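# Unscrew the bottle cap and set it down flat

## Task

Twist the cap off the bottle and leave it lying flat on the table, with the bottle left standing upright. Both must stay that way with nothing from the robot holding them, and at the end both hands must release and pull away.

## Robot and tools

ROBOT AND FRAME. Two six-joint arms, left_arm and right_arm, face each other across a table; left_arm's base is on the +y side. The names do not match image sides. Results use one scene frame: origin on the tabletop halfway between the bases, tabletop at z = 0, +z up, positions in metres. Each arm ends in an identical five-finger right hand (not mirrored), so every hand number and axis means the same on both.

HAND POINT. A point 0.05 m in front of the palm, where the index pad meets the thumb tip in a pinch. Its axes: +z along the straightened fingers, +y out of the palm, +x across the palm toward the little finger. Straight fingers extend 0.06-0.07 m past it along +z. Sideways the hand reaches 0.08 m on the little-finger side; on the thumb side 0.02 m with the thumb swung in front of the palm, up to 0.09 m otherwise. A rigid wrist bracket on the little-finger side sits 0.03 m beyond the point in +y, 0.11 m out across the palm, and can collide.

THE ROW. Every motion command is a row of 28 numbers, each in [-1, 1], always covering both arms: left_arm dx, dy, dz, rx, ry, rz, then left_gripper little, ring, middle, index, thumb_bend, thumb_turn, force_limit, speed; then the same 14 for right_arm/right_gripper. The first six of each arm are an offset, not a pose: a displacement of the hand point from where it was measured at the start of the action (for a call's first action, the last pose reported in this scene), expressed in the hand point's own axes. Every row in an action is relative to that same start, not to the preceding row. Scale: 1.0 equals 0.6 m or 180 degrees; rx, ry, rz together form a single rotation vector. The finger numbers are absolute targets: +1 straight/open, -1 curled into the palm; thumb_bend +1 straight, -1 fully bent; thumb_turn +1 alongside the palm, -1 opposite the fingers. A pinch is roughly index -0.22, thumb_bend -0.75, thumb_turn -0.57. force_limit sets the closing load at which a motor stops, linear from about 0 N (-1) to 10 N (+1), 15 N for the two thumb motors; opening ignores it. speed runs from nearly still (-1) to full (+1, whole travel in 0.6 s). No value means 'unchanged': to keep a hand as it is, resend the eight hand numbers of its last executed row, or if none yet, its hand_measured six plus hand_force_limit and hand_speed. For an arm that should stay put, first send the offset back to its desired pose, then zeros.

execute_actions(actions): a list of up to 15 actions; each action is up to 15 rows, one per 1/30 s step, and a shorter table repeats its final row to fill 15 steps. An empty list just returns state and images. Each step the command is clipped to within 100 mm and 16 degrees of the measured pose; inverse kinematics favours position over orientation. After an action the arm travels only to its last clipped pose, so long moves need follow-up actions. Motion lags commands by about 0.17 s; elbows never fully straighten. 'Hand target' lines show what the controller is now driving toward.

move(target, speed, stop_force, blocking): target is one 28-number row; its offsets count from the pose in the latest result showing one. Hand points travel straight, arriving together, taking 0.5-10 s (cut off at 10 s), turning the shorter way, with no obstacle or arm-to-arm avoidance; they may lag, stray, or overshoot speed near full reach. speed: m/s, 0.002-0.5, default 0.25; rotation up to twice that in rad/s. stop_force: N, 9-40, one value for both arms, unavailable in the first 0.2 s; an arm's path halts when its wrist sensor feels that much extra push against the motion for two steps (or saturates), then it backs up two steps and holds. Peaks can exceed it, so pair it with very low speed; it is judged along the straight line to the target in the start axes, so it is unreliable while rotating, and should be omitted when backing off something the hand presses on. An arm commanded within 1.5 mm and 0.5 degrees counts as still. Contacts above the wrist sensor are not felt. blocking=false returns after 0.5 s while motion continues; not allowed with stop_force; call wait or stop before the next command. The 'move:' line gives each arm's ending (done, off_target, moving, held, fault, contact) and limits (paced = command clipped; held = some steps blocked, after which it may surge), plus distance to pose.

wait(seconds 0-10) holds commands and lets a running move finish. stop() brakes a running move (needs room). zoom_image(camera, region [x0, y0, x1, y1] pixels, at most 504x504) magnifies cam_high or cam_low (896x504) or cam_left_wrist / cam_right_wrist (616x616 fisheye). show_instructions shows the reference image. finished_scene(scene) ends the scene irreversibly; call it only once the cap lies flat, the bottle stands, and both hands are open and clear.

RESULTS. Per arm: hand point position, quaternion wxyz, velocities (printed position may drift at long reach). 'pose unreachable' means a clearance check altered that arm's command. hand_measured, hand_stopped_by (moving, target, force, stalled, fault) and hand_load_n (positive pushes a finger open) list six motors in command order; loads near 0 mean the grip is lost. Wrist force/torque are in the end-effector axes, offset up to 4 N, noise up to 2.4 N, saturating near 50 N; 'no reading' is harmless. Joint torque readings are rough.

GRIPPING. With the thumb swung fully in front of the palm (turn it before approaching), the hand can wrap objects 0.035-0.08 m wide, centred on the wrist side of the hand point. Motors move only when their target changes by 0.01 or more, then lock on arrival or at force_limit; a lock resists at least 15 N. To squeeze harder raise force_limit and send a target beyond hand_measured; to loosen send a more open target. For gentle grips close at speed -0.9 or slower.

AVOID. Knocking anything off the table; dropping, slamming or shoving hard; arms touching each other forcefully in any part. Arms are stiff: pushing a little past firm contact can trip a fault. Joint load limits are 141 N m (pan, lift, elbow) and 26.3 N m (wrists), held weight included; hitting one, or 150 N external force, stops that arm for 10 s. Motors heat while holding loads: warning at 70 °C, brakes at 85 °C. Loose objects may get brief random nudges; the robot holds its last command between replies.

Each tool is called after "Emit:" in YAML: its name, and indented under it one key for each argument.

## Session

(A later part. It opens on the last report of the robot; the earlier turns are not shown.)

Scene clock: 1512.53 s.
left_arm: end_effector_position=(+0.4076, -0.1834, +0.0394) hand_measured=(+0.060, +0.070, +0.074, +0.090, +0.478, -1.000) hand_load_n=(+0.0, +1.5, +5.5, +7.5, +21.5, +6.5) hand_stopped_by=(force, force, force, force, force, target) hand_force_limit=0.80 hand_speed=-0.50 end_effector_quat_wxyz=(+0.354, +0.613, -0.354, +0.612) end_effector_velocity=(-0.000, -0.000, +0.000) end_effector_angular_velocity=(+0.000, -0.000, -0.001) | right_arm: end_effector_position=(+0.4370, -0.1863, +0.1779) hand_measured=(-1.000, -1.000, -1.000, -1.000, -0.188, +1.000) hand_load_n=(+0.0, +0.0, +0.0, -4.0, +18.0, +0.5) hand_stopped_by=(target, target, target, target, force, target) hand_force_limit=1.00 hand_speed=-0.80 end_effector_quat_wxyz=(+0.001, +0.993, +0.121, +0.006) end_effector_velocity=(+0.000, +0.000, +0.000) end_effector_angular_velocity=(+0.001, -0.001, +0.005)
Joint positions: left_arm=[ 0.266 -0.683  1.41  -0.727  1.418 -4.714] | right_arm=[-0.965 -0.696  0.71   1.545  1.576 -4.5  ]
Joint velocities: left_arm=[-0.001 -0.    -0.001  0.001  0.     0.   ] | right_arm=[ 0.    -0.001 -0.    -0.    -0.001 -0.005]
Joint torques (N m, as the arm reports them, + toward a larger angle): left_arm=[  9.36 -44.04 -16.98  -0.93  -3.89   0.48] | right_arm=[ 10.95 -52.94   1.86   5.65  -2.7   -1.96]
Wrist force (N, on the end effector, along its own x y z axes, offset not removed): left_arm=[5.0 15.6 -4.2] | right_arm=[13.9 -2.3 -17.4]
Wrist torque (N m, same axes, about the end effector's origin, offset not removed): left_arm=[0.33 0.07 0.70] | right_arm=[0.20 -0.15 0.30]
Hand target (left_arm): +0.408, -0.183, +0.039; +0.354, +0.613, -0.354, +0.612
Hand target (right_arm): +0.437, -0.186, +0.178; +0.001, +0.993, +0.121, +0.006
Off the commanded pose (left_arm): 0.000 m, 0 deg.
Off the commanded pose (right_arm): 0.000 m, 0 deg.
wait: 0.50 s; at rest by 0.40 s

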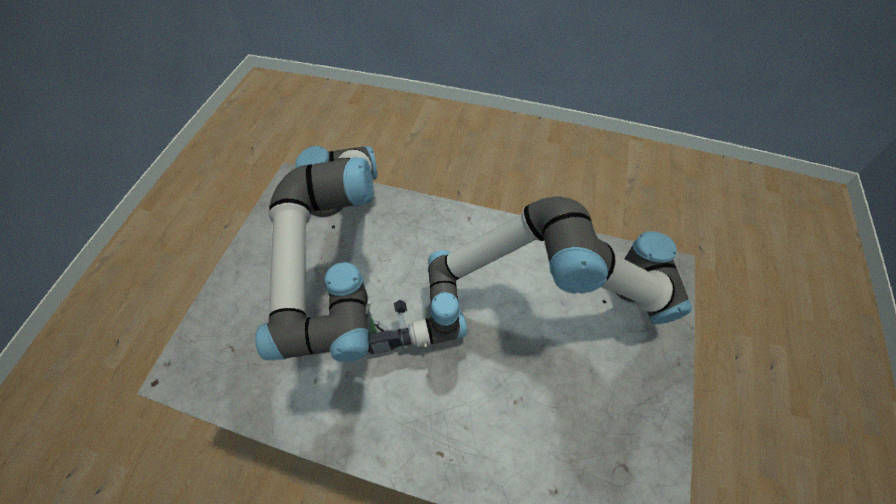

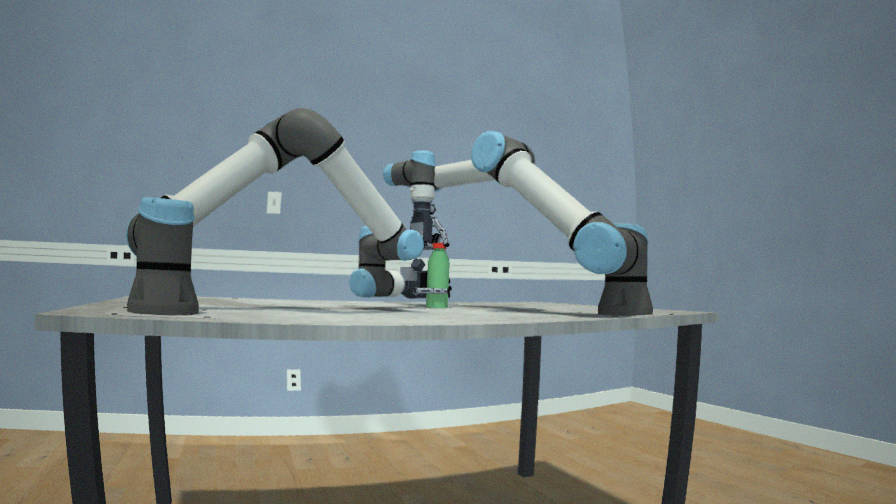

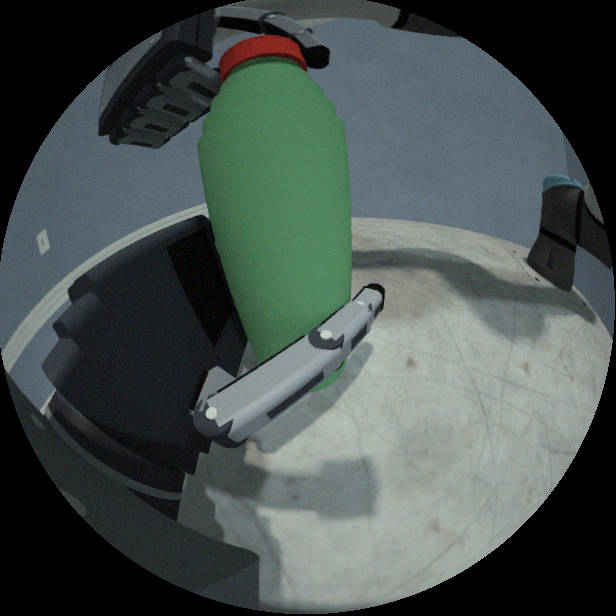

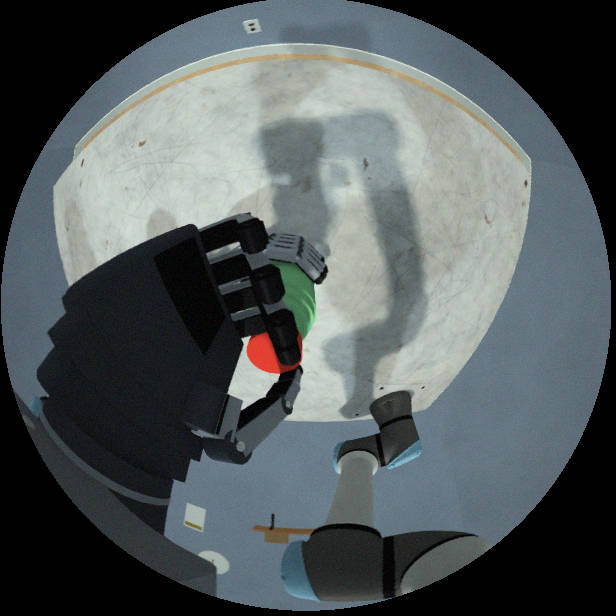

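Emit:
execute_actions:
  actions:
    - [[0,0,0,0,0,0,-0.9,-0.9,-0.9,-0.9,-0.9,-1,0.8,-0.5,0.0006,-0.0002,-0.00006,0.0001,-0.0004,-0.00139,-1,-1,-1,-1,-0.75,1,1,-0.8],[0,0,0,0,0,0,-0.9,-0.9,-0.9,-0.9,-0.9,-1,0.8,-0.5,0.00161,-0.0006,-0.00017,0.0003,-0.0009,-0.00417,-1,-1,-1,-1,-0.75,1,1,-0.8],[0,0,0,0,0,0,-0.9,-0.9,-0.9,-0.9,-0.9,-1,0.8,-0.5,0.00283,-0.00121,-0.00027,0.0005,-0.0015,-0.00833,-1,-1,-1,-1,-0.75,1,1,-0.8],[0,0,0,0,0,0,-0.9,-0.9,-0.9,-0.9,-0.9,-1,0.8,-0.5,0.00426,-0.00204,-0.00038,0.0006,-0.002,-0.01389,-1,-1,-1,-1,-0.75,1,1,-0.8],[0,0,0,0,0,0,-0.9,-0.9,-0.9,-0.9,-0.9,-1,0.8,-0.5,0.00589,-0.0031,-0.0005,0.0008,-0.0026,-0.02083,-1,-1,-1,-1,-0.75,1,1,-0.8],[0,0,0,0,0,0,-0.9,-0.9,-0.9,-0.9,-0.9,-1,0.8,-0.5,0.00758,-0.00439,-0.0006,0.0011,-0.003,-0.02917,-1,-1,-1,-1,-0.75,1,1,-0.8],[0,0,0,0,0,0,-0.9,-0.9,-0.9,-0.9,-0.9,-1,0.8,-0.5,0.00935,-0.00594,-0.00069,0.0012,-0.0033,-0.03889,-1,-1,-1,-1,-0.75,1,1,-0.8],[0,0,0,0,0,0,-0.9,-0.9,-0.9,-0.9,-0.9,-1,0.8,-0.5,0.01119,-0.00777,-0.00078,0.0014,-0.0036,-0.05,-1,-1,-1,-1,-0.75,1,1,-0.8],[0,0,0,0,0,0,-0.9,-0.9,-0.9,-0.9,-0.9,-1,0.8,-0.5,0.01266,-0.00965,-0.00082,0.0015,-0.0036,-0.06111,-1,-1,-1,-1,-0.75,1,1,-0.8],[0,0,0,0,0,0,-0.9,-0.9,-0.9,-0.9,-0.9,-1,0.8,-0.5,0.01406,-0.01158,-0.00086,0.0015,-0.0036,-0.07222,-1,-1,-1,-1,-0.75,1,1,-0.8],[0,0,0,0,0,0,-0.9,-0.9,-0.9,-0.9,-0.9,-1,0.8,-0.5,0.0154,-0.01355,-0.0009,0.0016,-0.0036,-0.08333,-1,-1,-1,-1,-0.75,1,1,-0.8],[0,0,0,0,0,0,-0.9,-0.9,-0.9,-0.9,-0.9,-1,0.8,-0.5,0.01667,-0.01557,-0.00094,0.0016,-0.0035,-0.09444,-1,-1,-1,-1,-0.75,1,1,-0.8],[0,0,0,0,0,0,-0.9,-0.9,-0.9,-0.9,-0.9,-1,0.8,-0.5,0.01786,-0.01764,-0.00098,0.0017,-0.0035,-0.10556,-1,-1,-1,-1,-0.75,1,1,-0.8],[0,0,0,0,0,0,-0.9,-0.9,-0.9,-0.9,-0.9,-1,0.8,-0.5,0.01898,-0.01974,-0.00102,0.0018,-0.0035,-0.11667,-1,-1,-1,-1,-0.75,1,1,-0.8],[0,0,0,0,0,0,-0.9,-0.9,-0.9,-0.9,-0.9,-1,0.8,-0.5,0.02003,-0.02189,-0.00106,0.0018,-0.0035,-0.12778,-1,-1,-1,-1,-0.75,1,1,-0.8]]
    - [[0,0,0,0,0,0,-0.9,-0.9,-0.9,-0.9,-0.9,-1,0.8,-0.5,0.00907,-0.00731,-0.00024,0,0,-0.06667,-1,-1,-1,-1,-0.75,1,1,-0.8],[0,0,0,0,0,0,-0.9,-0.9,-0.9,-0.9,-0.9,-1,0.8,-0.5,0.01044,-0.00926,-0.00028,0,0,-0.07778,-1,-1,-1,-1,-0.75,1,1,-0.8],[0,0,0,0,0,0,-0.9,-0.9,-0.9,-0.9,-0.9,-1,0.8,-0.5,0.01174,-0.01126,-0.00032,0,0,-0.08889,-1,-1,-1,-1,-0.75,1,1,-0.8],[0,0,0,0,0,0,-0.9,-0.9,-0.9,-0.9,-0.9,-1,0.8,-0.5,0.01297,-0.0133,-0.00036,0,0,-0.1,-1,-1,-1,-1,-0.75,1,1,-0.8],[0,0,0,0,0,0,-0.9,-0.9,-0.9,-0.9,-0.9,-1,0.8,-0.5,0.01413,-0.01539,-0.0004,0,0,-0.11111,-1,-1,-1,-1,-0.75,1,1,-0.8],[0,0,0,0,0,0,-0.9,-0.9,-0.9,-0.9,-0.9,-1,0.8,-0.5,0.01522,-0.01751,-0.00044,0,0,-0.12222,-1,-1,-1,-1,-0.75,1,1,-0.8],[0,0,0,0,0,0,-0.9,-0.9,-0.9,-0.9,-0.9,-1,0.8,-0.5,0.01623,-0.01967,-0.00048,0,0,-0.13333,-1,-1,-1,-1,-0.75,1,1,-0.8],[0,0,0,0,0,0,-0.9,-0.9,-0.9,-0.9,-0.9,-1,0.8,-0.5,0.01716,-0.02186,-0.00052,0,0,-0.14444,-1,-1,-1,-1,-0.75,1,1,-0.8],[0,0,0,0,0,0,-0.9,-0.9,-0.9,-0.9,-0.9,-1,0.8,-0.5,0.01802,-0.02409,-0.00056,0,0,-0.15556,-1,-1,-1,-1,-0.75,1,1,-0.8],[0,0,0,0,0,0,-0.9,-0.9,-0.9,-0.9,-0.9,-1,0.8,-0.5,0.0188,-0.02634,-0.0006,0,0,-0.16667,-1,-1,-1,-1,-0.75,1,1,-0.8],[0,0,0,0,0,0,-0.9,-0.9,-0.9,-0.9,-0.9,-1,0.8,-0.5,0.0195,-0.02863,-0.00064,0,0,-0.17778,-1,-1,-1,-1,-0.75,1,1,-0.8],[0,0,0,0,0,0,-0.9,-0.9,-0.9,-0.9,-0.9,-1,0.8,-0.5,0.02012,-0.03093,-0.00068,0,0,-0.18889,-1,-1,-1,-1,-0.75,1,1,-0.8],[0,0,0,0,0,0,-0.9,-0.9,-0.9,-0.9,-0.9,-1,0.8,-0.5,0.02066,-0.03325,-0.00072,0,0,-0.2,-1,-1,-1,-1,-0.75,1,1,-0.8],[0,0,0,0,0,0,-0.9,-0.9,-0.9,-0.9,-0.9,-1,0.8,-0.5,0.02111,-0.03559,-0.00076,0,0,-0.21111,-1,-1,-1,-1,-0.75,1,1,-0.8],[0,0,0,0,0,0,-0.9,-0.9,-0.9,-0.9,-0.9,-1,0.8,-0.5,0.02149,-0.03795,-0.0008,0,0,-0.22222,-1,-1,-1,-1,-0.75,1,1,-0.8]]
    - [[0,0,0,0,0,0,-0.9,-0.9,-0.9,-0.9,-0.9,-1,0.8,-0.5,0.00887,-0.00861,-0.00024,0,0,-0.06667,-1,-1,-1,-1,-0.75,1,1,-0.8],[0,0,0,0,0,0,-0.9,-0.9,-0.9,-0.9,-0.9,-1,0.8,-0.5,0.01024,-0.01056,-0.00028,0,0,-0.07778,-1,-1,-1,-1,-0.75,1,1,-0.8],[0,0,0,0,0,0,-0.9,-0.9,-0.9,-0.9,-0.9,-1,0.8,-0.5,0.01154,-0.01256,-0.00032,0,0,-0.08889,-1,-1,-1,-1,-0.75,1,1,-0.8],[0,0,0,0,0,0,-0.9,-0.9,-0.9,-0.9,-0.9,-1,0.8,-0.5,0.01277,-0.0146,-0.00036,0,0,-0.1,-1,-1,-1,-1,-0.75,1,1,-0.8],[0,0,0,0,0,0,-0.9,-0.9,-0.9,-0.9,-0.9,-1,0.8,-0.5,0.01393,-0.01669,-0.0004,0,0,-0.11111,-1,-1,-1,-1,-0.75,1,1,-0.8],[0,0,0,0,0,0,-0.9,-0.9,-0.9,-0.9,-0.9,-1,0.8,-0.5,0.01488,-0.01854,-0.00044,0,0,-0.12083,-1,-1,-1,-1,-0.75,1,1,-0.8],[0,0,0,0,0,0,-0.9,-0.9,-0.9,-0.9,-0.9,-1,0.8,-0.5,0.01566,-0.02016,-0.00047,0,0,-0.12917,-1,-1,-1,-1,-0.75,1,1,-0.8],[0,0,0,0,0,0,-0.9,-0.9,-0.9,-0.9,-0.9,-1,0.8,-0.5,0.01627,-0.02152,-0.00049,0,0,-0.13611,-1,-1,-1,-1,-0.75,1,1,-0.8],[0,0,0,0,0,0,-0.9,-0.9,-0.9,-0.9,-0.9,-1,0.8,-0.5,0.01673,-0.02261,-0.00051,0,0,-0.14167,-1,-1,-1,-1,-0.75,1,1,-0.8],[0,0,0,0,0,0,-0.9,-0.9,-0.9,-0.9,-0.9,-1,0.8,-0.5,0.01707,-0.02344,-0.00053,0,0,-0.14583,-1,-1,-1,-1,-0.75,1,1,-0.8],[0,0,0,0,0,0,-0.9,-0.9,-0.9,-0.9,-0.9,-1,0.8,-0.5,0.01729,-0.024,-0.00054,0,0,-0.14861,-1,-1,-1,-1,-0.75,1,1,-0.8],[0,0,0,0,0,0,-0.9,-0.9,-0.9,-0.9,-0.9,-1,0.8,-0.5,0.0174,-0.02427,-0.00054,0,0,-0.15,-1,-1,-1,-1,-0.75,1,1,-0.8],[0,0,0,0,0,0,-0.9,-0.9,-0.9,-0.9,-0.9,-1,0.8,-0.5,0.0174,-0.02427,-0.0009,0,0,-0.15,-1,-1,-1,-1,-0.75,1,1,-0.8],[0,0,0,0,0,0,-0.9,-0.9,-0.9,-0.9,-0.9,-1,0.8,-0.5,0.0174,-0.02427,-0.0012,0,0,-0.15,-1,-1,-1,-1,-0.75,1,1,-0.8],[0,0,0,0,0,0,-0.9,-0.9,-0.9,-0.9,-0.9,-1,0.8,-0.5,0.0174,-0.02427,-0.0014,0,0,-0.15,-1,-1,-1,-1,-0.75,1,1,-0.8]]

Emit:
wait:
  seconds: 0.4

Scene clock: 1634.03 s.
left_arm: end_effector_position=(+0.4078, -0.1833, +0.0394) hand_measured=(+0.060, +0.070, +0.074, +0.092, +0.478, -1.000) hand_load_n=(+1.0, +3.5, +7.0, +8.0, +19.0, +4.5) hand_stopped_by=(force, force, force, force, force, target) hand_force_limit=0.80 hand_speed=-0.50 end_effector_quat_wxyz=(+0.354, +0.613, -0.353, +0.612) end_effector_velocity=(-0.000, +0.000, -0.001) end_effector_angular_velocity=(+0.001, +0.001, -0.000) | right_arm: end_effector_position=(+0.4376, -0.1390, +0.1791) hand_measured=(-1.000, -1.000, -1.000, -1.000, -0.188, +1.000) hand_load_n=(+0.0, +0.0, +0.0, +1.0, +19.0, +0.5) hand_stopped_by=(target, target, target, target, force, target) hand_force_limit=1.00 hand_speed=-0.80 end_effector_quat_wxyz=(+0.005, +0.748, +0.663, -0.006) end_effector_velocity=(-0.003, +0.008, +0.003) end_effector_angular_velocity=(+0.029, -0.005, +0.304)
Joint positions: left_arm=[ 0.266 -0.683  1.41  -0.727  1.418 -4.714] | right_arm=[-0.878 -0.813  0.924  1.471  1.582 -5.621]
Joint velocities: left_arm=[-0.  0.  0.  0.  0. -0.] | right_arm=[-0.008 -0.072  0.111 -0.061 -0.019 -0.312]
Joint torques (N m, as the arm reports them, + toward a larger angle): left_arm=[  6.87 -44.04 -21.32  -0.87   0.32   0.47] | right_arm=[ -3.47 -57.05  -5.46   0.13  -1.62  -2.65]
Wrist force (N, on the end effector, along its own x y z axes, offset not removed): left_arm=[-1.6 -0.4 -1.6] | right_arm=[0.8 -1.5 -0.8]
Wrist torque (N m, same axes, about the end effector's origin, offset not removed): left_arm=[-0.05 0.25 0.06] | right_arm=[-0.22 0.12 -0.29]
Hand target (left_arm): +0.408, -0.183, +0.039; +0.354, +0.613, -0.353, +0.612
Hand target (right_arm): +0.437, -0.138, +0.180; +0.004, +0.738, +0.675, -0.005
Off the commanded pose (left_arm): 0.000 m, 0 deg.
Off the commanded pose (right_arm): 0.001 m, 2 deg.

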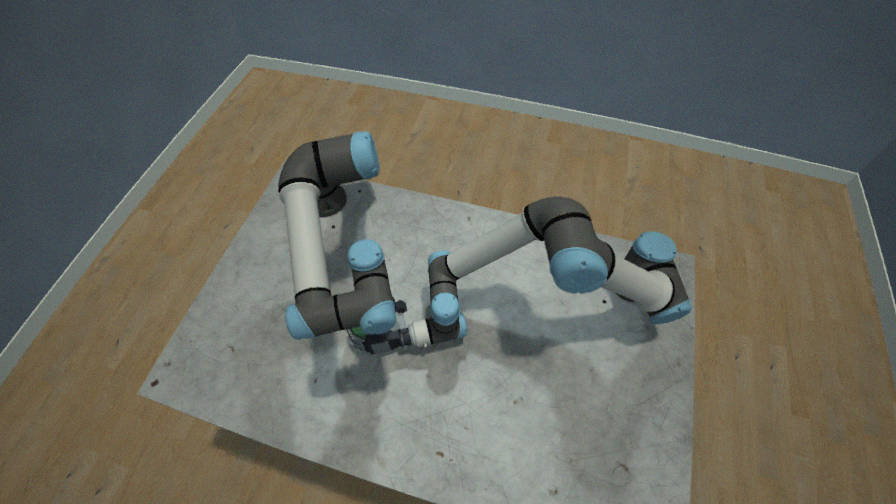

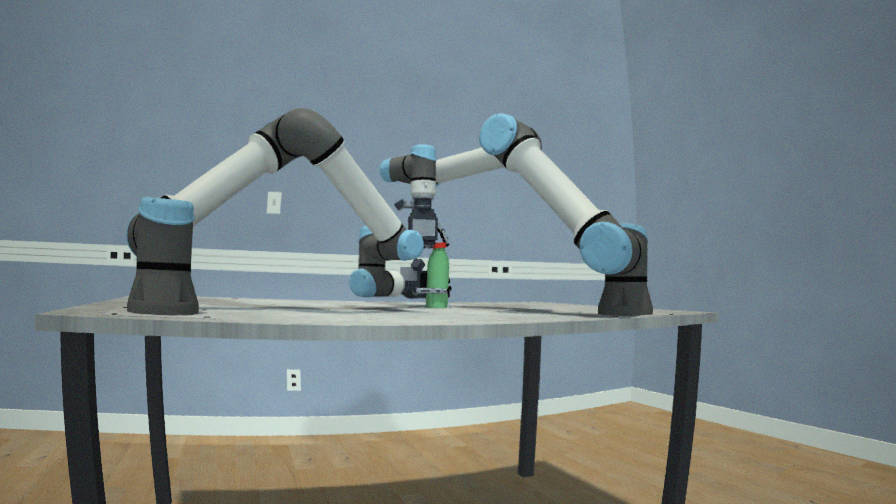

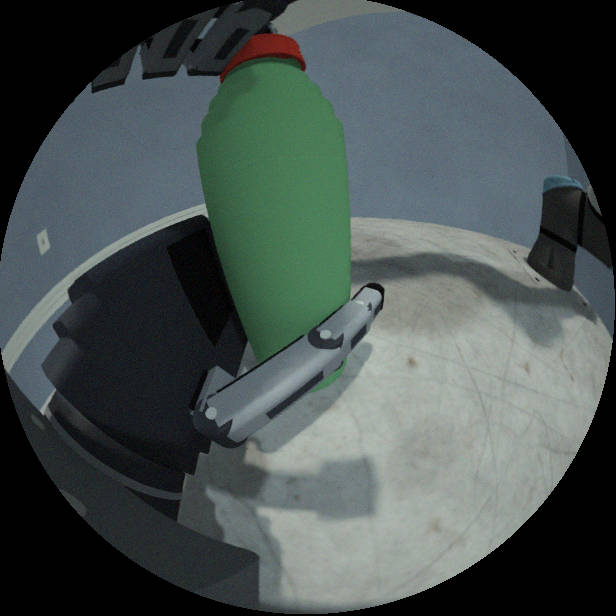

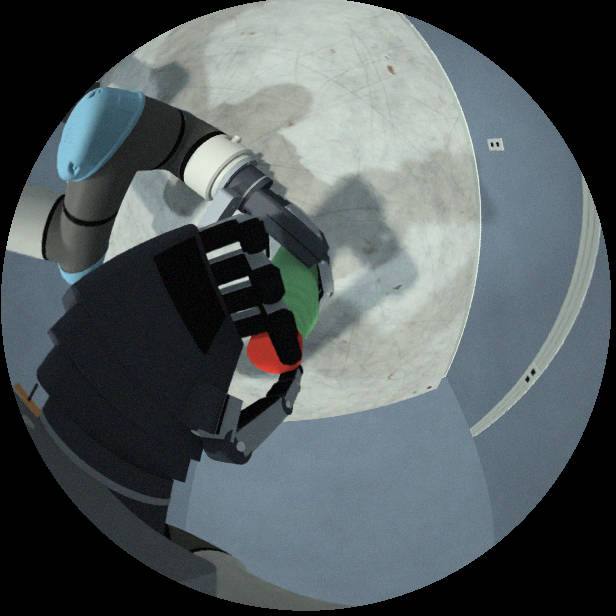

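Scene clock: 1634.43 s.
left_arm: end_effector_position=(+0.4078, -0.1833, +0.0394) hand_measured=(+0.060, +0.070, +0.074, +0.092, +0.478, -1.000) hand_load_n=(+1.5, +4.0, +7.0, +8.0, +19.0, +3.5) hand_stopped_by=(force, force, force, force, force, target) hand_force_limit=0.80 hand_speed=-0.50 end_effector_quat_wxyz=(+0.354, +0.613, -0.353, +0.612) end_effector_velocity=(+0.001, +0.001, -0.000) end_effector_angular_velocity=(+0.000, -0.001, +0.001) | right_arm: end_effector_position=(+0.4375, -0.1383, +0.1796) hand_measured=(-1.000, -1.000, -1.000, -1.000, -0.188, +1.000) hand_load_n=(+0.0, +0.0, +0.0, +1.0, +18.5, +0.5) hand_stopped_by=(target, target, target, target, force, target) hand_force_limit=1.00 hand_speed=-0.80 end_effector_quat_wxyz=(+0.004, +0.738, +0.675, -0.005) end_effector_velocity=(+0.000, +0.000, +0.001) end_effector_angular_velocity=(+0.001, -0.002, +0.005)
Joint positions: left_arm=[ 0.266 -0.683  1.41  -0.727  1.418 -4.714] | right_arm=[-0.879 -0.821  0.935  1.464  1.58  -5.654]
Joint velocities: left_arm=[ 0.001 -0.     0.001 -0.001  0.     0.001] | right_arm=[-0.    -0.002  0.001 -0.001  0.    -0.005]
Joint torques (N m, as the arm reports them, + toward a larger angle): left_arm=[  8.   -43.91 -21.82  -0.88   0.22   0.39] | right_arm=[ -5.07 -59.05  -4.84  -0.01  -1.56  -2.62]
Wrist force (N, on the end effector, along its own x y z axes, offset not removed): left_arm=[-0.9 0.7 -1.8] | right_arm=[0.5 -2.8 -4.2]
Wrist torque (N m, same axes, about the end effector's origin, offset not removed): left_arm=[0.11 0.20 -0.01] | right_arm=[-0.13 0.26 -0.24]
Hand target (left_arm): +0.408, -0.183, +0.039; +0.354, +0.613, -0.353, +0.612
Hand target (right_arm): +0.437, -0.138, +0.180; +0.004, +0.738, +0.675, -0.005
Off the commanded pose (left_arm): 0.000 m, 0 deg.
Off the commanded pose (right_arm): 0.000 m, 0 deg.
wait: 0.40 s; at rest by 0.30 s

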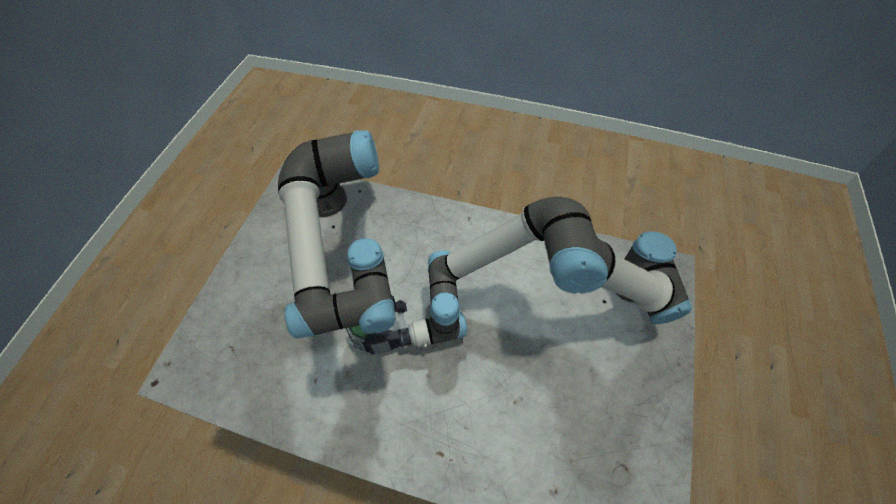

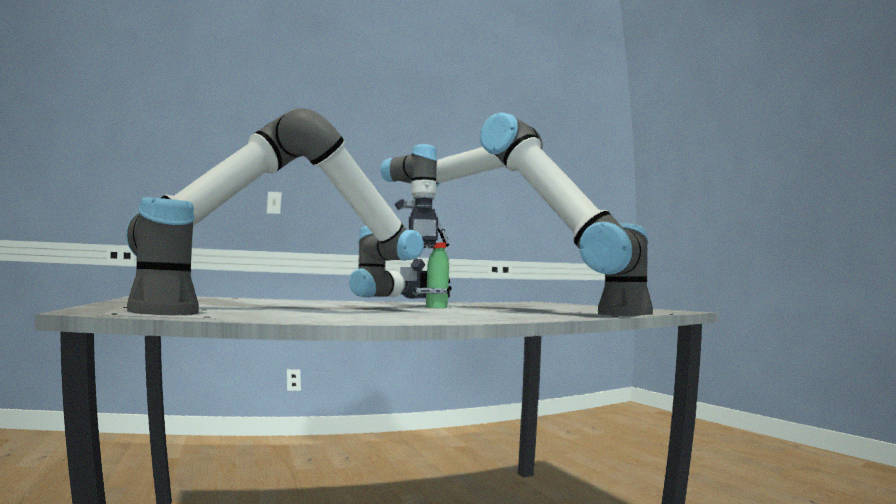

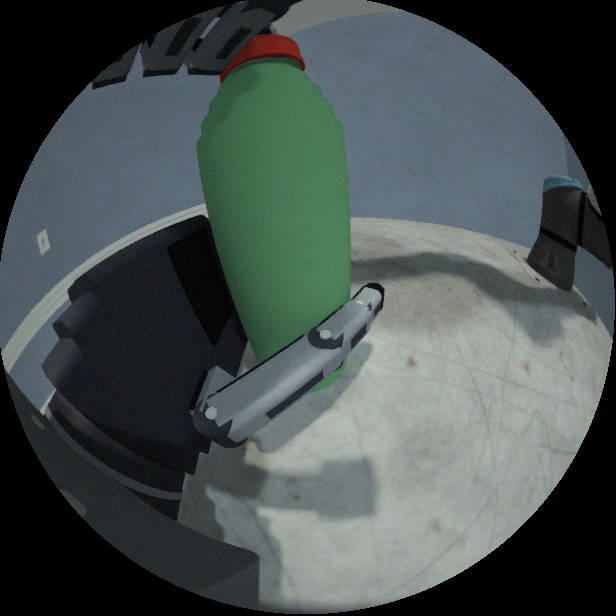

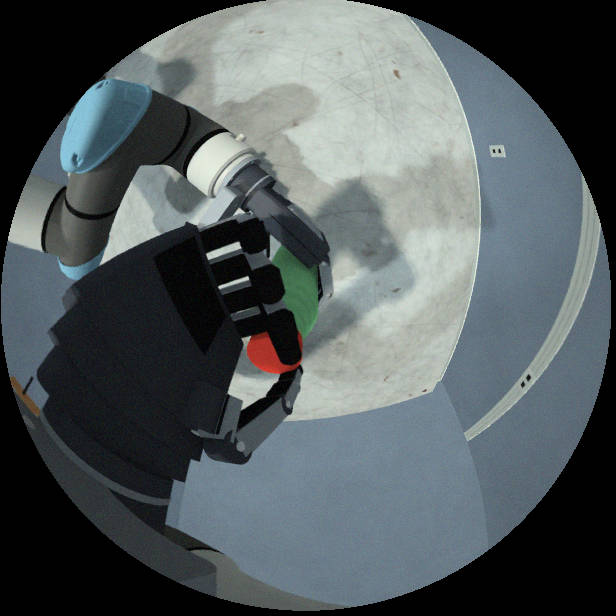

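Emit:
move:
  target: [0,0,0,0,0,0,-0.9,-0.9,-0.9,-0.9,-0.9,-1,0.8,-0.5,0,0,-0.04,0,0.004,0,-1,-1,-1,-1,-0.75,1,1,-0.8]
  speed: 0.06

Scene clock: 1713.57 s.
left_arm: end_effector_position=(+0.4078, -0.1833, +0.0394) hand_measured=(+0.060, +0.070, +0.074, +0.092, +0.478, -1.000) hand_load_n=(+1.5, +4.0, +7.0, +8.0, +19.0, +3.5) hand_stopped_by=(force, force, force, force, force, target) hand_force_limit=0.80 hand_speed=-0.50 end_effector_quat_wxyz=(+0.354, +0.613, -0.353, +0.612) end_effector_velocity=(+0.001, +0.001, -0.000) end_effector_angular_velocity=(-0.000, -0.000, +0.002) | right_arm: end_effector_position=(+0.4375, -0.1380, +0.2034) hand_measured=(-1.000, -1.000, -1.000, -1.000, -0.188, +1.000) hand_load_n=(+0.0, +0.0, +0.0, +1.0, +18.5, +0.5) hand_stopped_by=(target, target, target, target, force, target) hand_force_limit=1.00 hand_speed=-0.80 end_effector_quat_wxyz=(-0.001, +0.738, +0.675, +0.000) end_effector_velocity=(+0.000, -0.000, +0.002) end_effector_angular_velocity=(+0.000, +0.000, +0.000)
Joint positions: left_arm=[ 0.266 -0.683  1.41  -0.727  1.418 -4.714] | right_arm=[-0.883 -0.834  0.894  1.511  1.57  -5.658]
Joint velocities: left_arm=[ 0.002  0.001 -0.001 -0.     0.     0.   ] | right_arm=[-0.    -0.001 -0.004  0.004 -0.    -0.   ]
Joint torques (N m, as the arm reports them, + toward a larger angle): left_arm=[  7.75 -43.39 -21.71  -0.91   0.29   0.42] | right_arm=[ -5.15 -56.61 -32.07   4.66  -1.56  -2.77]
Wrist force (N, on the end effector, along its own x y z axes, offset not removed): left_arm=[2.1 0.1 -1.8] | right_arm=[-0.5 -2.1 -1.2]
Wrist torque (N m, same axes, about the end effector's origin, offset not removed): left_arm=[0.19 -0.39 0.09] | right_arm=[-0.20 0.18 -0.18]
Hand target (left_arm): +0.408, -0.183, +0.039; +0.354, +0.613, -0.353, +0.612
Hand target (right_arm): +0.438, -0.138, +0.204; -0.001, +0.738, +0.675, +0.000
Off the commanded pose (left_arm): 0.000 m, 0 deg.
Off the commanded pose (right_arm): 0.000 m, 0 deg.
move: done

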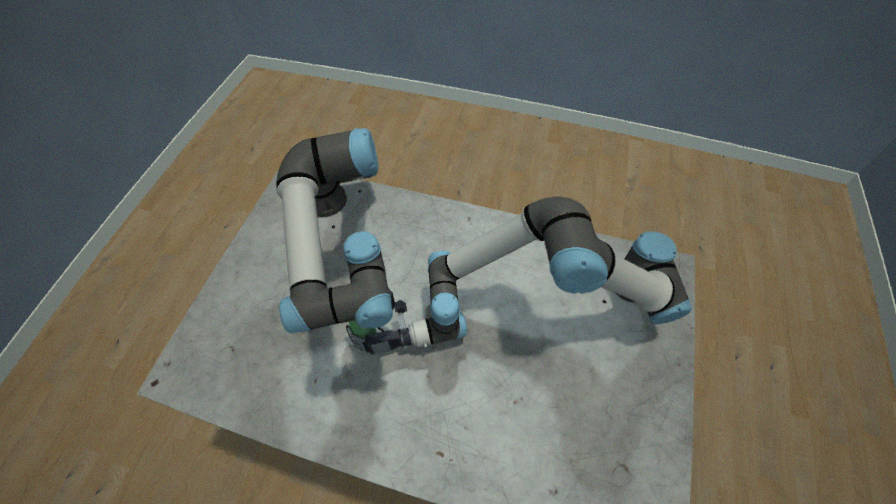

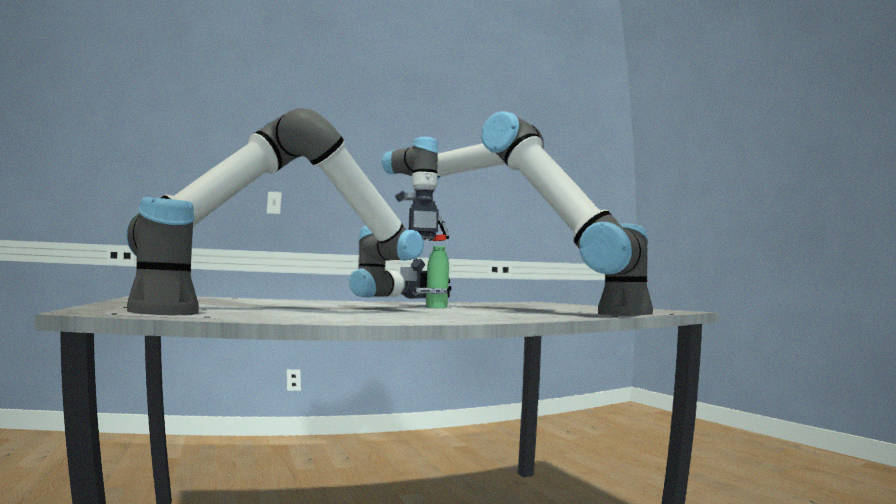

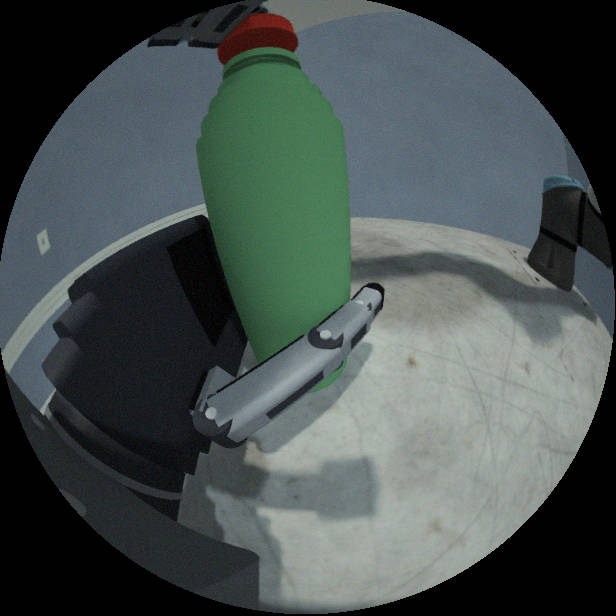

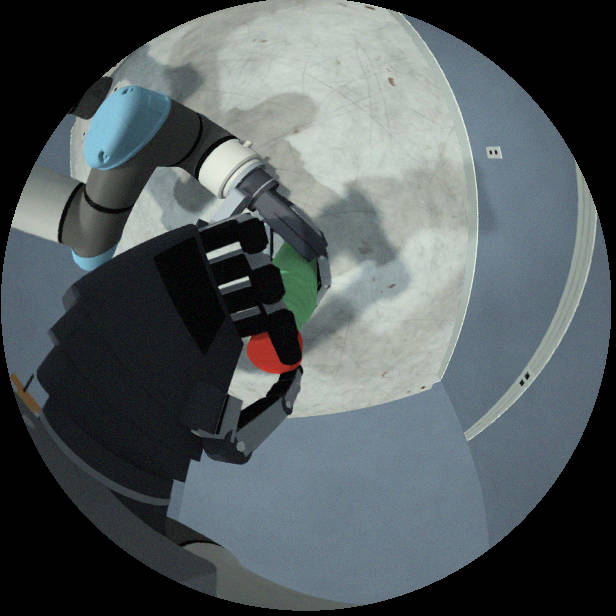

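Emit:
zoom_image:
  camera: "cam_low"
  region: [390, 185, 480, 320]

Region (390, 185, 480, 320) of cam_low's 896x504 image, scaled by 3.733, with more detail than that image has.

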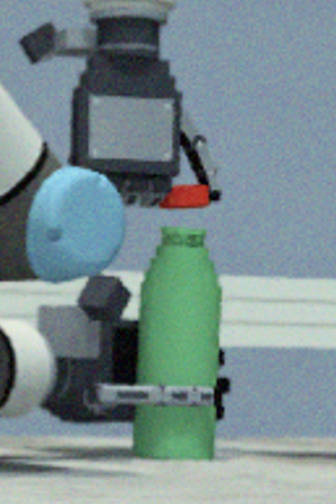

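Emit:
move:
  target: [0,0,0,0,0,0,1,1,1,1,1,-1,0.8,0.2,-0.116,-0.136,0.022,0,0,0,-1,-1,-1,-1,-0.75,1,1,-0.8]
  speed: 0.25

Scene clock: 1777.20 s.
left_arm: end_effector_position=(+0.4078, -0.1833, +0.0394) hand_measured=(+1.000, +1.000, +1.000, +1.000, +1.000, -1.000) hand_load_n=(+0.0, +0.0, +0.0, +0.0, +0.0, +0.0) hand_stopped_by=(target, target, target, target, target, target) hand_force_limit=0.80 hand_speed=0.20 end_effector_quat_wxyz=(+0.354, +0.613, -0.353, +0.612) end_effector_velocity=(+0.000, -0.001, +0.001) end_effector_angular_velocity=(-0.002, -0.000, -0.000) | right_arm: end_effector_position=(+0.3503, -0.1999, +0.1905) hand_measured=(-1.000, -1.000, -1.000, -1.000, -0.188, +1.000) hand_load_n=(+0.0, +0.0, +0.0, +1.0, +18.5, +0.5) hand_stopped_by=(target, target, target, target, force, target) hand_force_limit=1.00 hand_speed=-0.80 end_effector_quat_wxyz=(-0.001, +0.738, +0.675, -0.000) end_effector_velocity=(-0.001, -0.001, +0.001) end_effector_angular_velocity=(+0.003, -0.004, +0.002)
Joint positions: left_arm=[ 0.266 -0.683  1.41  -0.727  1.418 -4.714] | right_arm=[-0.901 -1.108  1.372  1.308  1.57  -5.676]
Joint velocities: left_arm=[-0.    -0.    -0.002  0.    -0.    -0.   ] | right_arm=[-0.001 -0.009  0.01  -0.007  0.    -0.003]
Joint torques (N m, as the arm reports them, + toward a larger angle): left_arm=[  8.01 -43.65 -21.37  -0.93   0.39   0.48] | right_arm=[ -5.47 -45.37  -4.86   0.27  -1.72  -2.5 ]
Wrist force (N, on the end effector, along its own x y z axes, offset not removed): left_arm=[-1.0 1.7 -3.3] | right_arm=[-0.3 -3.6 -1.2]
Wrist torque (N m, same axes, about the end effector's origin, offset not removed): left_arm=[0.56 0.31 0.03] | right_arm=[-0.34 0.18 -0.31]
Hand target (left_arm): +0.408, -0.183, +0.039; +0.354, +0.613, -0.353, +0.612
Hand target (right_arm): +0.350, -0.200, +0.190; -0.001, +0.738, +0.675, +0.000
Off the commanded pose (left_arm): 0.000 m, 0 deg.
Off the commanded pose (right_arm): 0.000 m, 0 deg.
move: done

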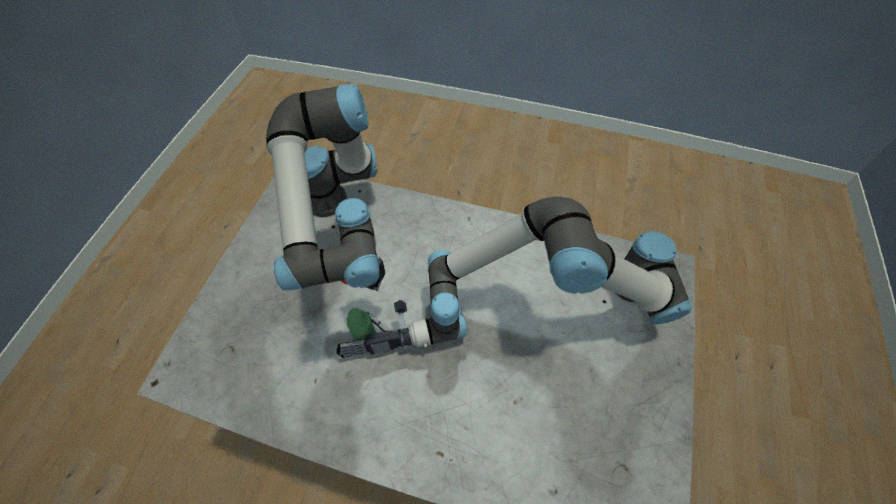

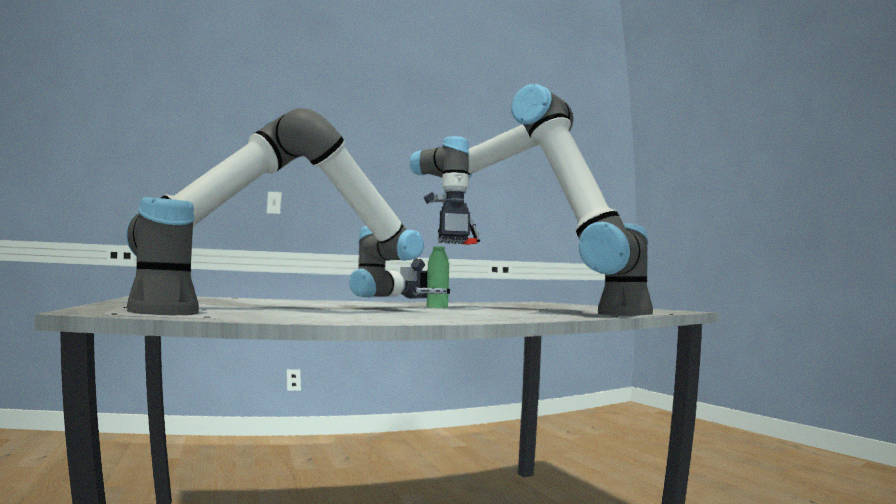

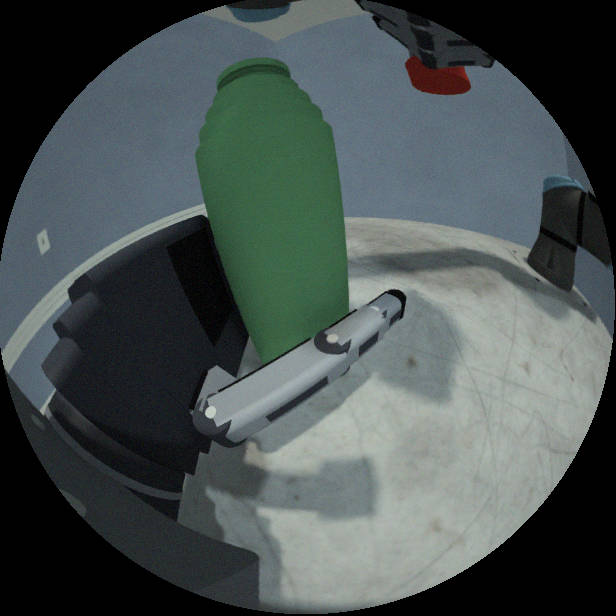

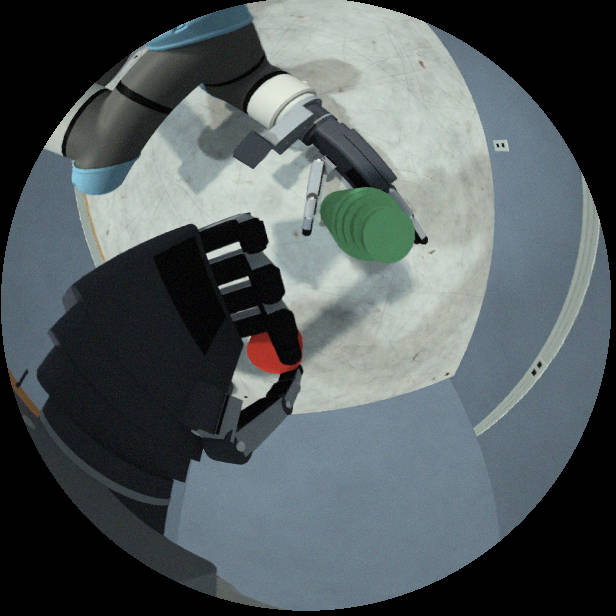

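Emit:
move:
  target: [0.05,-0.05,-0.23,0,0,0,1,1,1,1,1,-1,0.8,0.2,-0.1238,-0.0732,0.2975,0,0,0,-1,-1,-1,-1,-0.75,1,1,-0.8]
  speed: 0.3

Scene clock: 1791.30 s.
left_arm: end_effector_position=(+0.3650, -0.0490, +0.0694) hand_measured=(+1.000, +1.000, +1.000, +1.000, +1.000, -1.000) hand_load_n=(+0.0, +0.0, +0.0, +0.0, +0.0, +0.0) hand_stopped_by=(target, target, target, target, target, target) hand_force_limit=0.80 hand_speed=0.20 end_effector_quat_wxyz=(+0.354, +0.613, -0.354, +0.612) end_effector_velocity=(-0.001, +0.002, +0.000) end_effector_angular_velocity=(+0.001, +0.000, +0.001) | right_arm: end_effector_position=(+0.2997, -0.2702, +0.0123) hand_measured=(-1.000, -1.000, -1.000, -1.000, -0.188, +1.000) hand_load_n=(+0.0, +0.0, +0.0, +1.0, +18.5, +0.5) hand_stopped_by=(target, target, target, target, force, target) hand_force_limit=1.00 hand_speed=-0.80 end_effector_quat_wxyz=(-0.000, +0.738, +0.675, -0.000) end_effector_velocity=(+0.000, -0.000, -0.002) end_effector_angular_velocity=(+0.001, -0.001, +0.001)
Joint positions: left_arm=[ 0.284 -0.958  1.87  -0.912  1.436 -4.714] | right_arm=[-0.995 -1.082  1.86   0.793  1.57  -5.769]
Joint velocities: left_arm=[-0.    -0.003  0.005 -0.001 -0.001  0.   ] | right_arm=[-0.001  0.002  0.003 -0.006 -0.    -0.002]
Joint torques (N m, as the arm reports them, + toward a larger angle): left_arm=[ 10.02 -40.23  -7.59  -4.32  -2.     2.47] | right_arm=[ -3.95 -22.76   1.03  -0.11  -1.5   -2.59]
Wrist force (N, on the end effector, along its own x y z axes, offset not removed): left_arm=[-1.9 -1.4 0.1] | right_arm=[1.2 -3.1 -2.5]
Wrist torque (N m, same axes, about the end effector's origin, offset not removed): left_arm=[0.00 0.21 -0.08] | right_arm=[-0.18 -0.06 -0.13]
Hand target (left_arm): +0.365, -0.049, +0.069; +0.354, +0.613, -0.353, +0.612
Hand target (right_arm): +0.300, -0.270, +0.012; -0.000, +0.738, +0.675, -0.000
Off the commanded pose (left_arm): 0.000 m, 0 deg.
Off the commanded pose (right_arm): 0.000 m, 0 deg.
move: done

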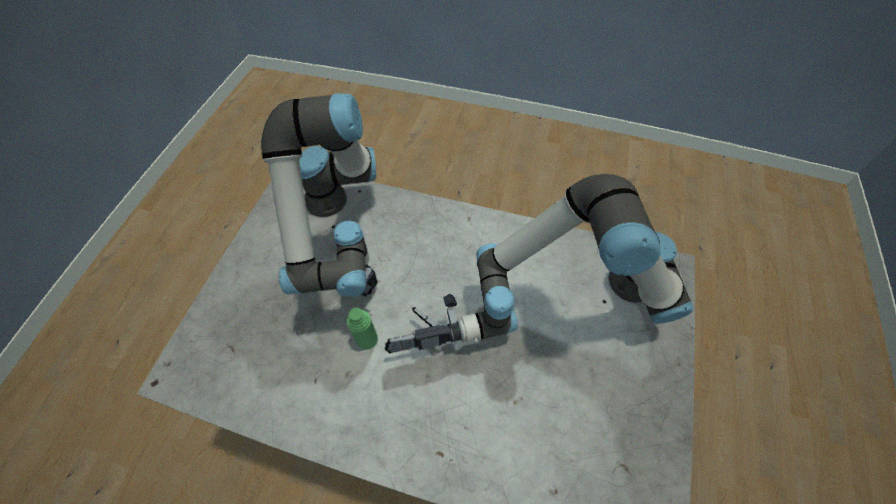

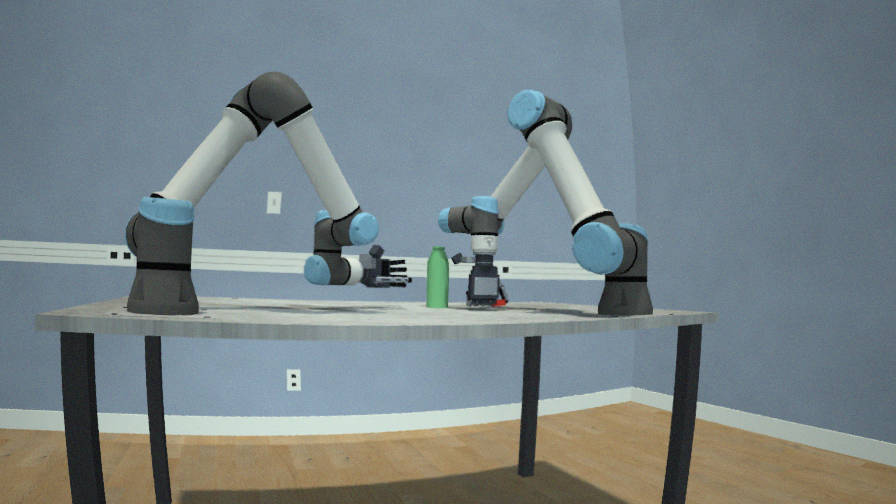

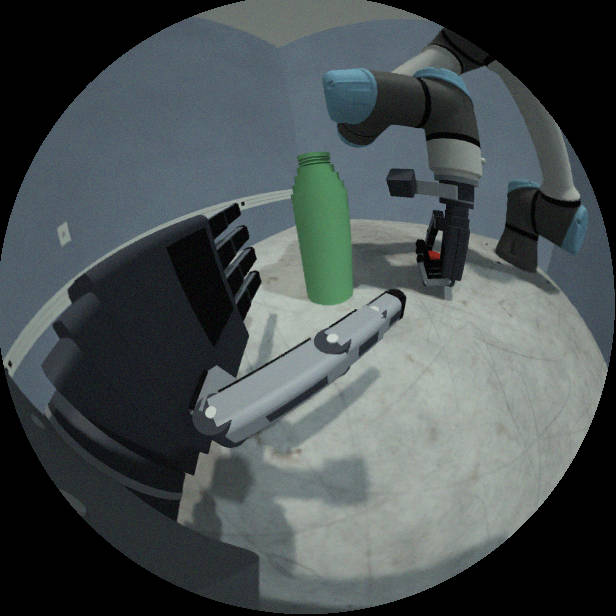

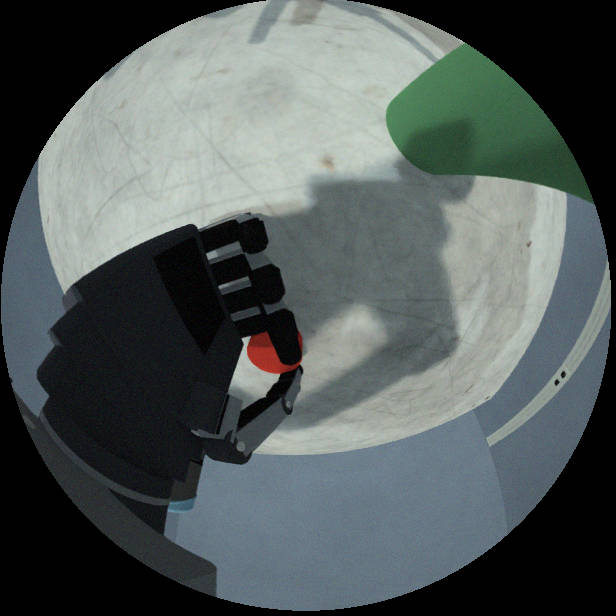

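Emit:
move:
  target: [0,0,0,0,0,0,1,1,1,1,1,-1,0.8,0.2,0,0,0.027,0,0,0,-1,-1,-1,-1,-0.75,1,1,-0.8]
  speed: 0.01
  stop_force: 9

Scene clock: 1799.40 s.
left_arm: end_effector_position=(+0.3650, -0.0490, +0.0694) hand_measured=(+1.000, +1.000, +1.000, +1.000, +1.000, -1.000) hand_load_n=(+0.0, +0.0, +0.0, +0.0, +0.0, +0.0) hand_stopped_by=(target, target, target, target, target, target) hand_force_limit=0.80 hand_speed=0.20 end_effector_quat_wxyz=(+0.354, +0.613, -0.353, +0.612) end_effector_velocity=(-0.000, -0.001, +0.000) end_effector_angular_velocity=(-0.000, +0.001, -0.001) | right_arm: end_effector_position=(+0.2996, -0.2702, +0.0003) hand_measured=(-1.000, -1.000, -1.000, -1.000, -0.188, +1.000) hand_load_n=(-3.5, -2.5, -2.0, -2.5, +19.0, +0.5) hand_stopped_by=(target, target, target, target, force, target) hand_force_limit=1.00 hand_speed=-0.80 end_effector_quat_wxyz=(-0.000, +0.738, +0.675, -0.000) end_effector_velocity=(-0.001, -0.000, +0.002) end_effector_angular_velocity=(-0.000, +0.001, -0.000)
Joint positions: left_arm=[ 0.284 -0.958  1.87  -0.912  1.436 -4.714] | right_arm=[-0.995 -1.062  1.868  0.765  1.57  -5.769]
Joint velocities: left_arm=[-0.     0.    -0.001  0.001  0.001 -0.001] | right_arm=[-0.    -0.005 -0.     0.006 -0.     0.   ]
Joint torques (N m, as the arm reports them, + toward a larger angle): left_arm=[ -2.99 -28.7  -22.44   0.83   1.87   1.93] | right_arm=[  3.96 -30.63 -11.49   2.27   0.65   2.13]
Wrist force (N, on the end effector, along its own x y z axes, offset not removed): left_arm=[-1.1 2.6 1.6] | right_arm=[0.6 -5.4 -38.0]
Wrist torque (N m, same axes, about the end effector's origin, offset not removed): left_arm=[0.46 0.27 -0.10] | right_arm=[0.49 1.10 -0.20]
Hand target (left_arm): +0.365, -0.049, +0.069; +0.354, +0.613, -0.354, +0.612
Hand target (right_arm): +0.300, -0.270, +0.001; -0.000, +0.738, +0.675, -0.000
Off the commanded pose (left_arm): 0.000 m, 0 deg.
Off the commanded pose (right_arm): 0.004 m, 0 deg.
move: contact (right_arm)

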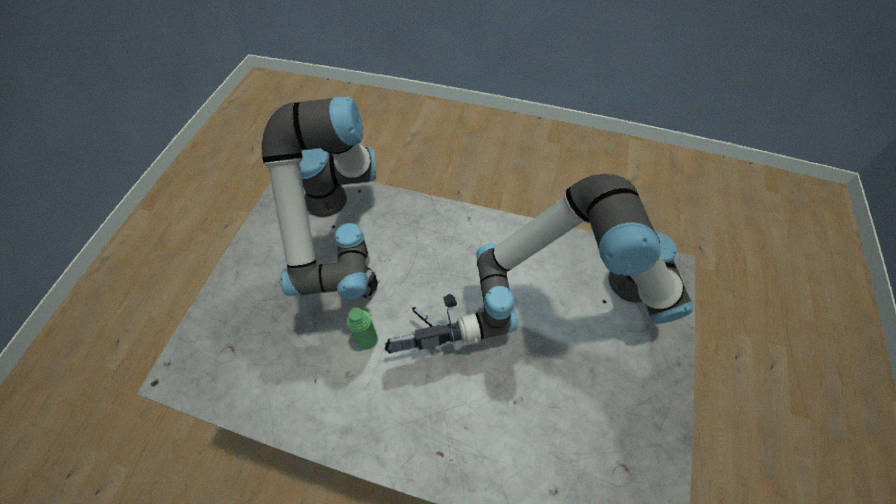

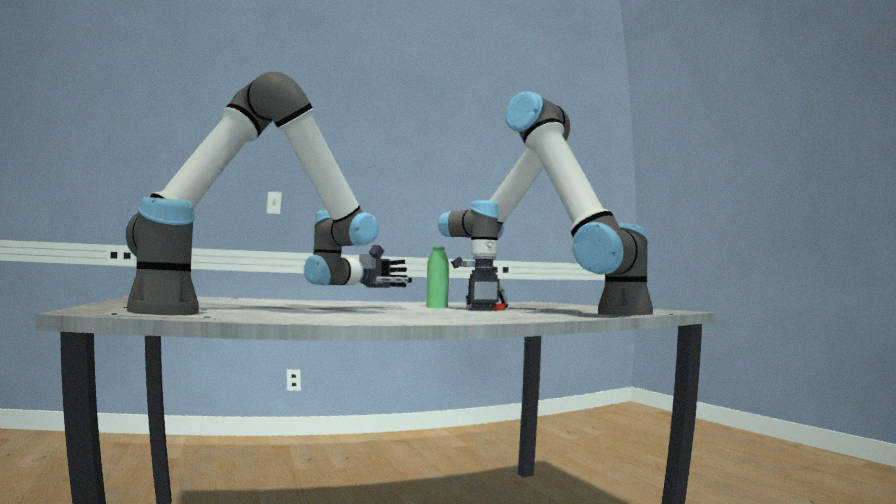

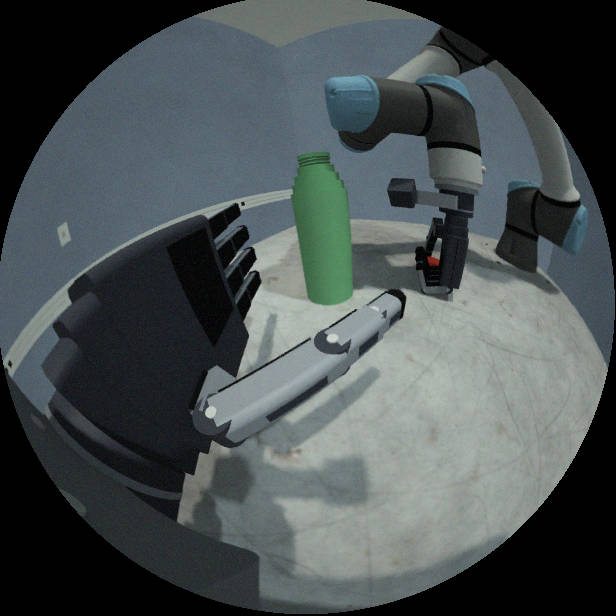

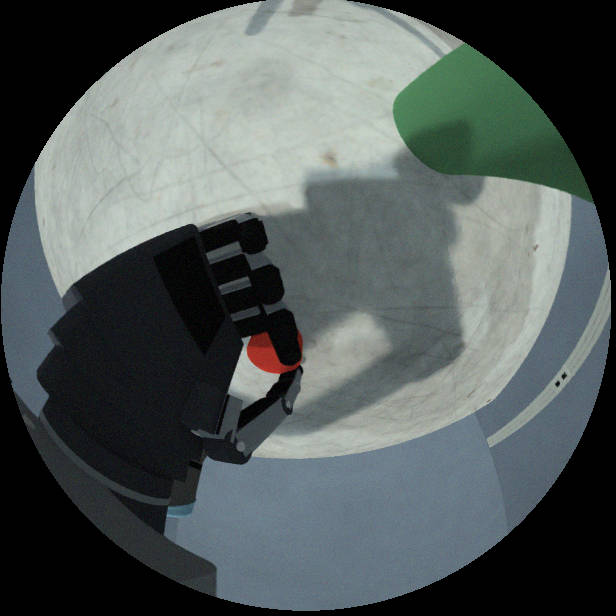

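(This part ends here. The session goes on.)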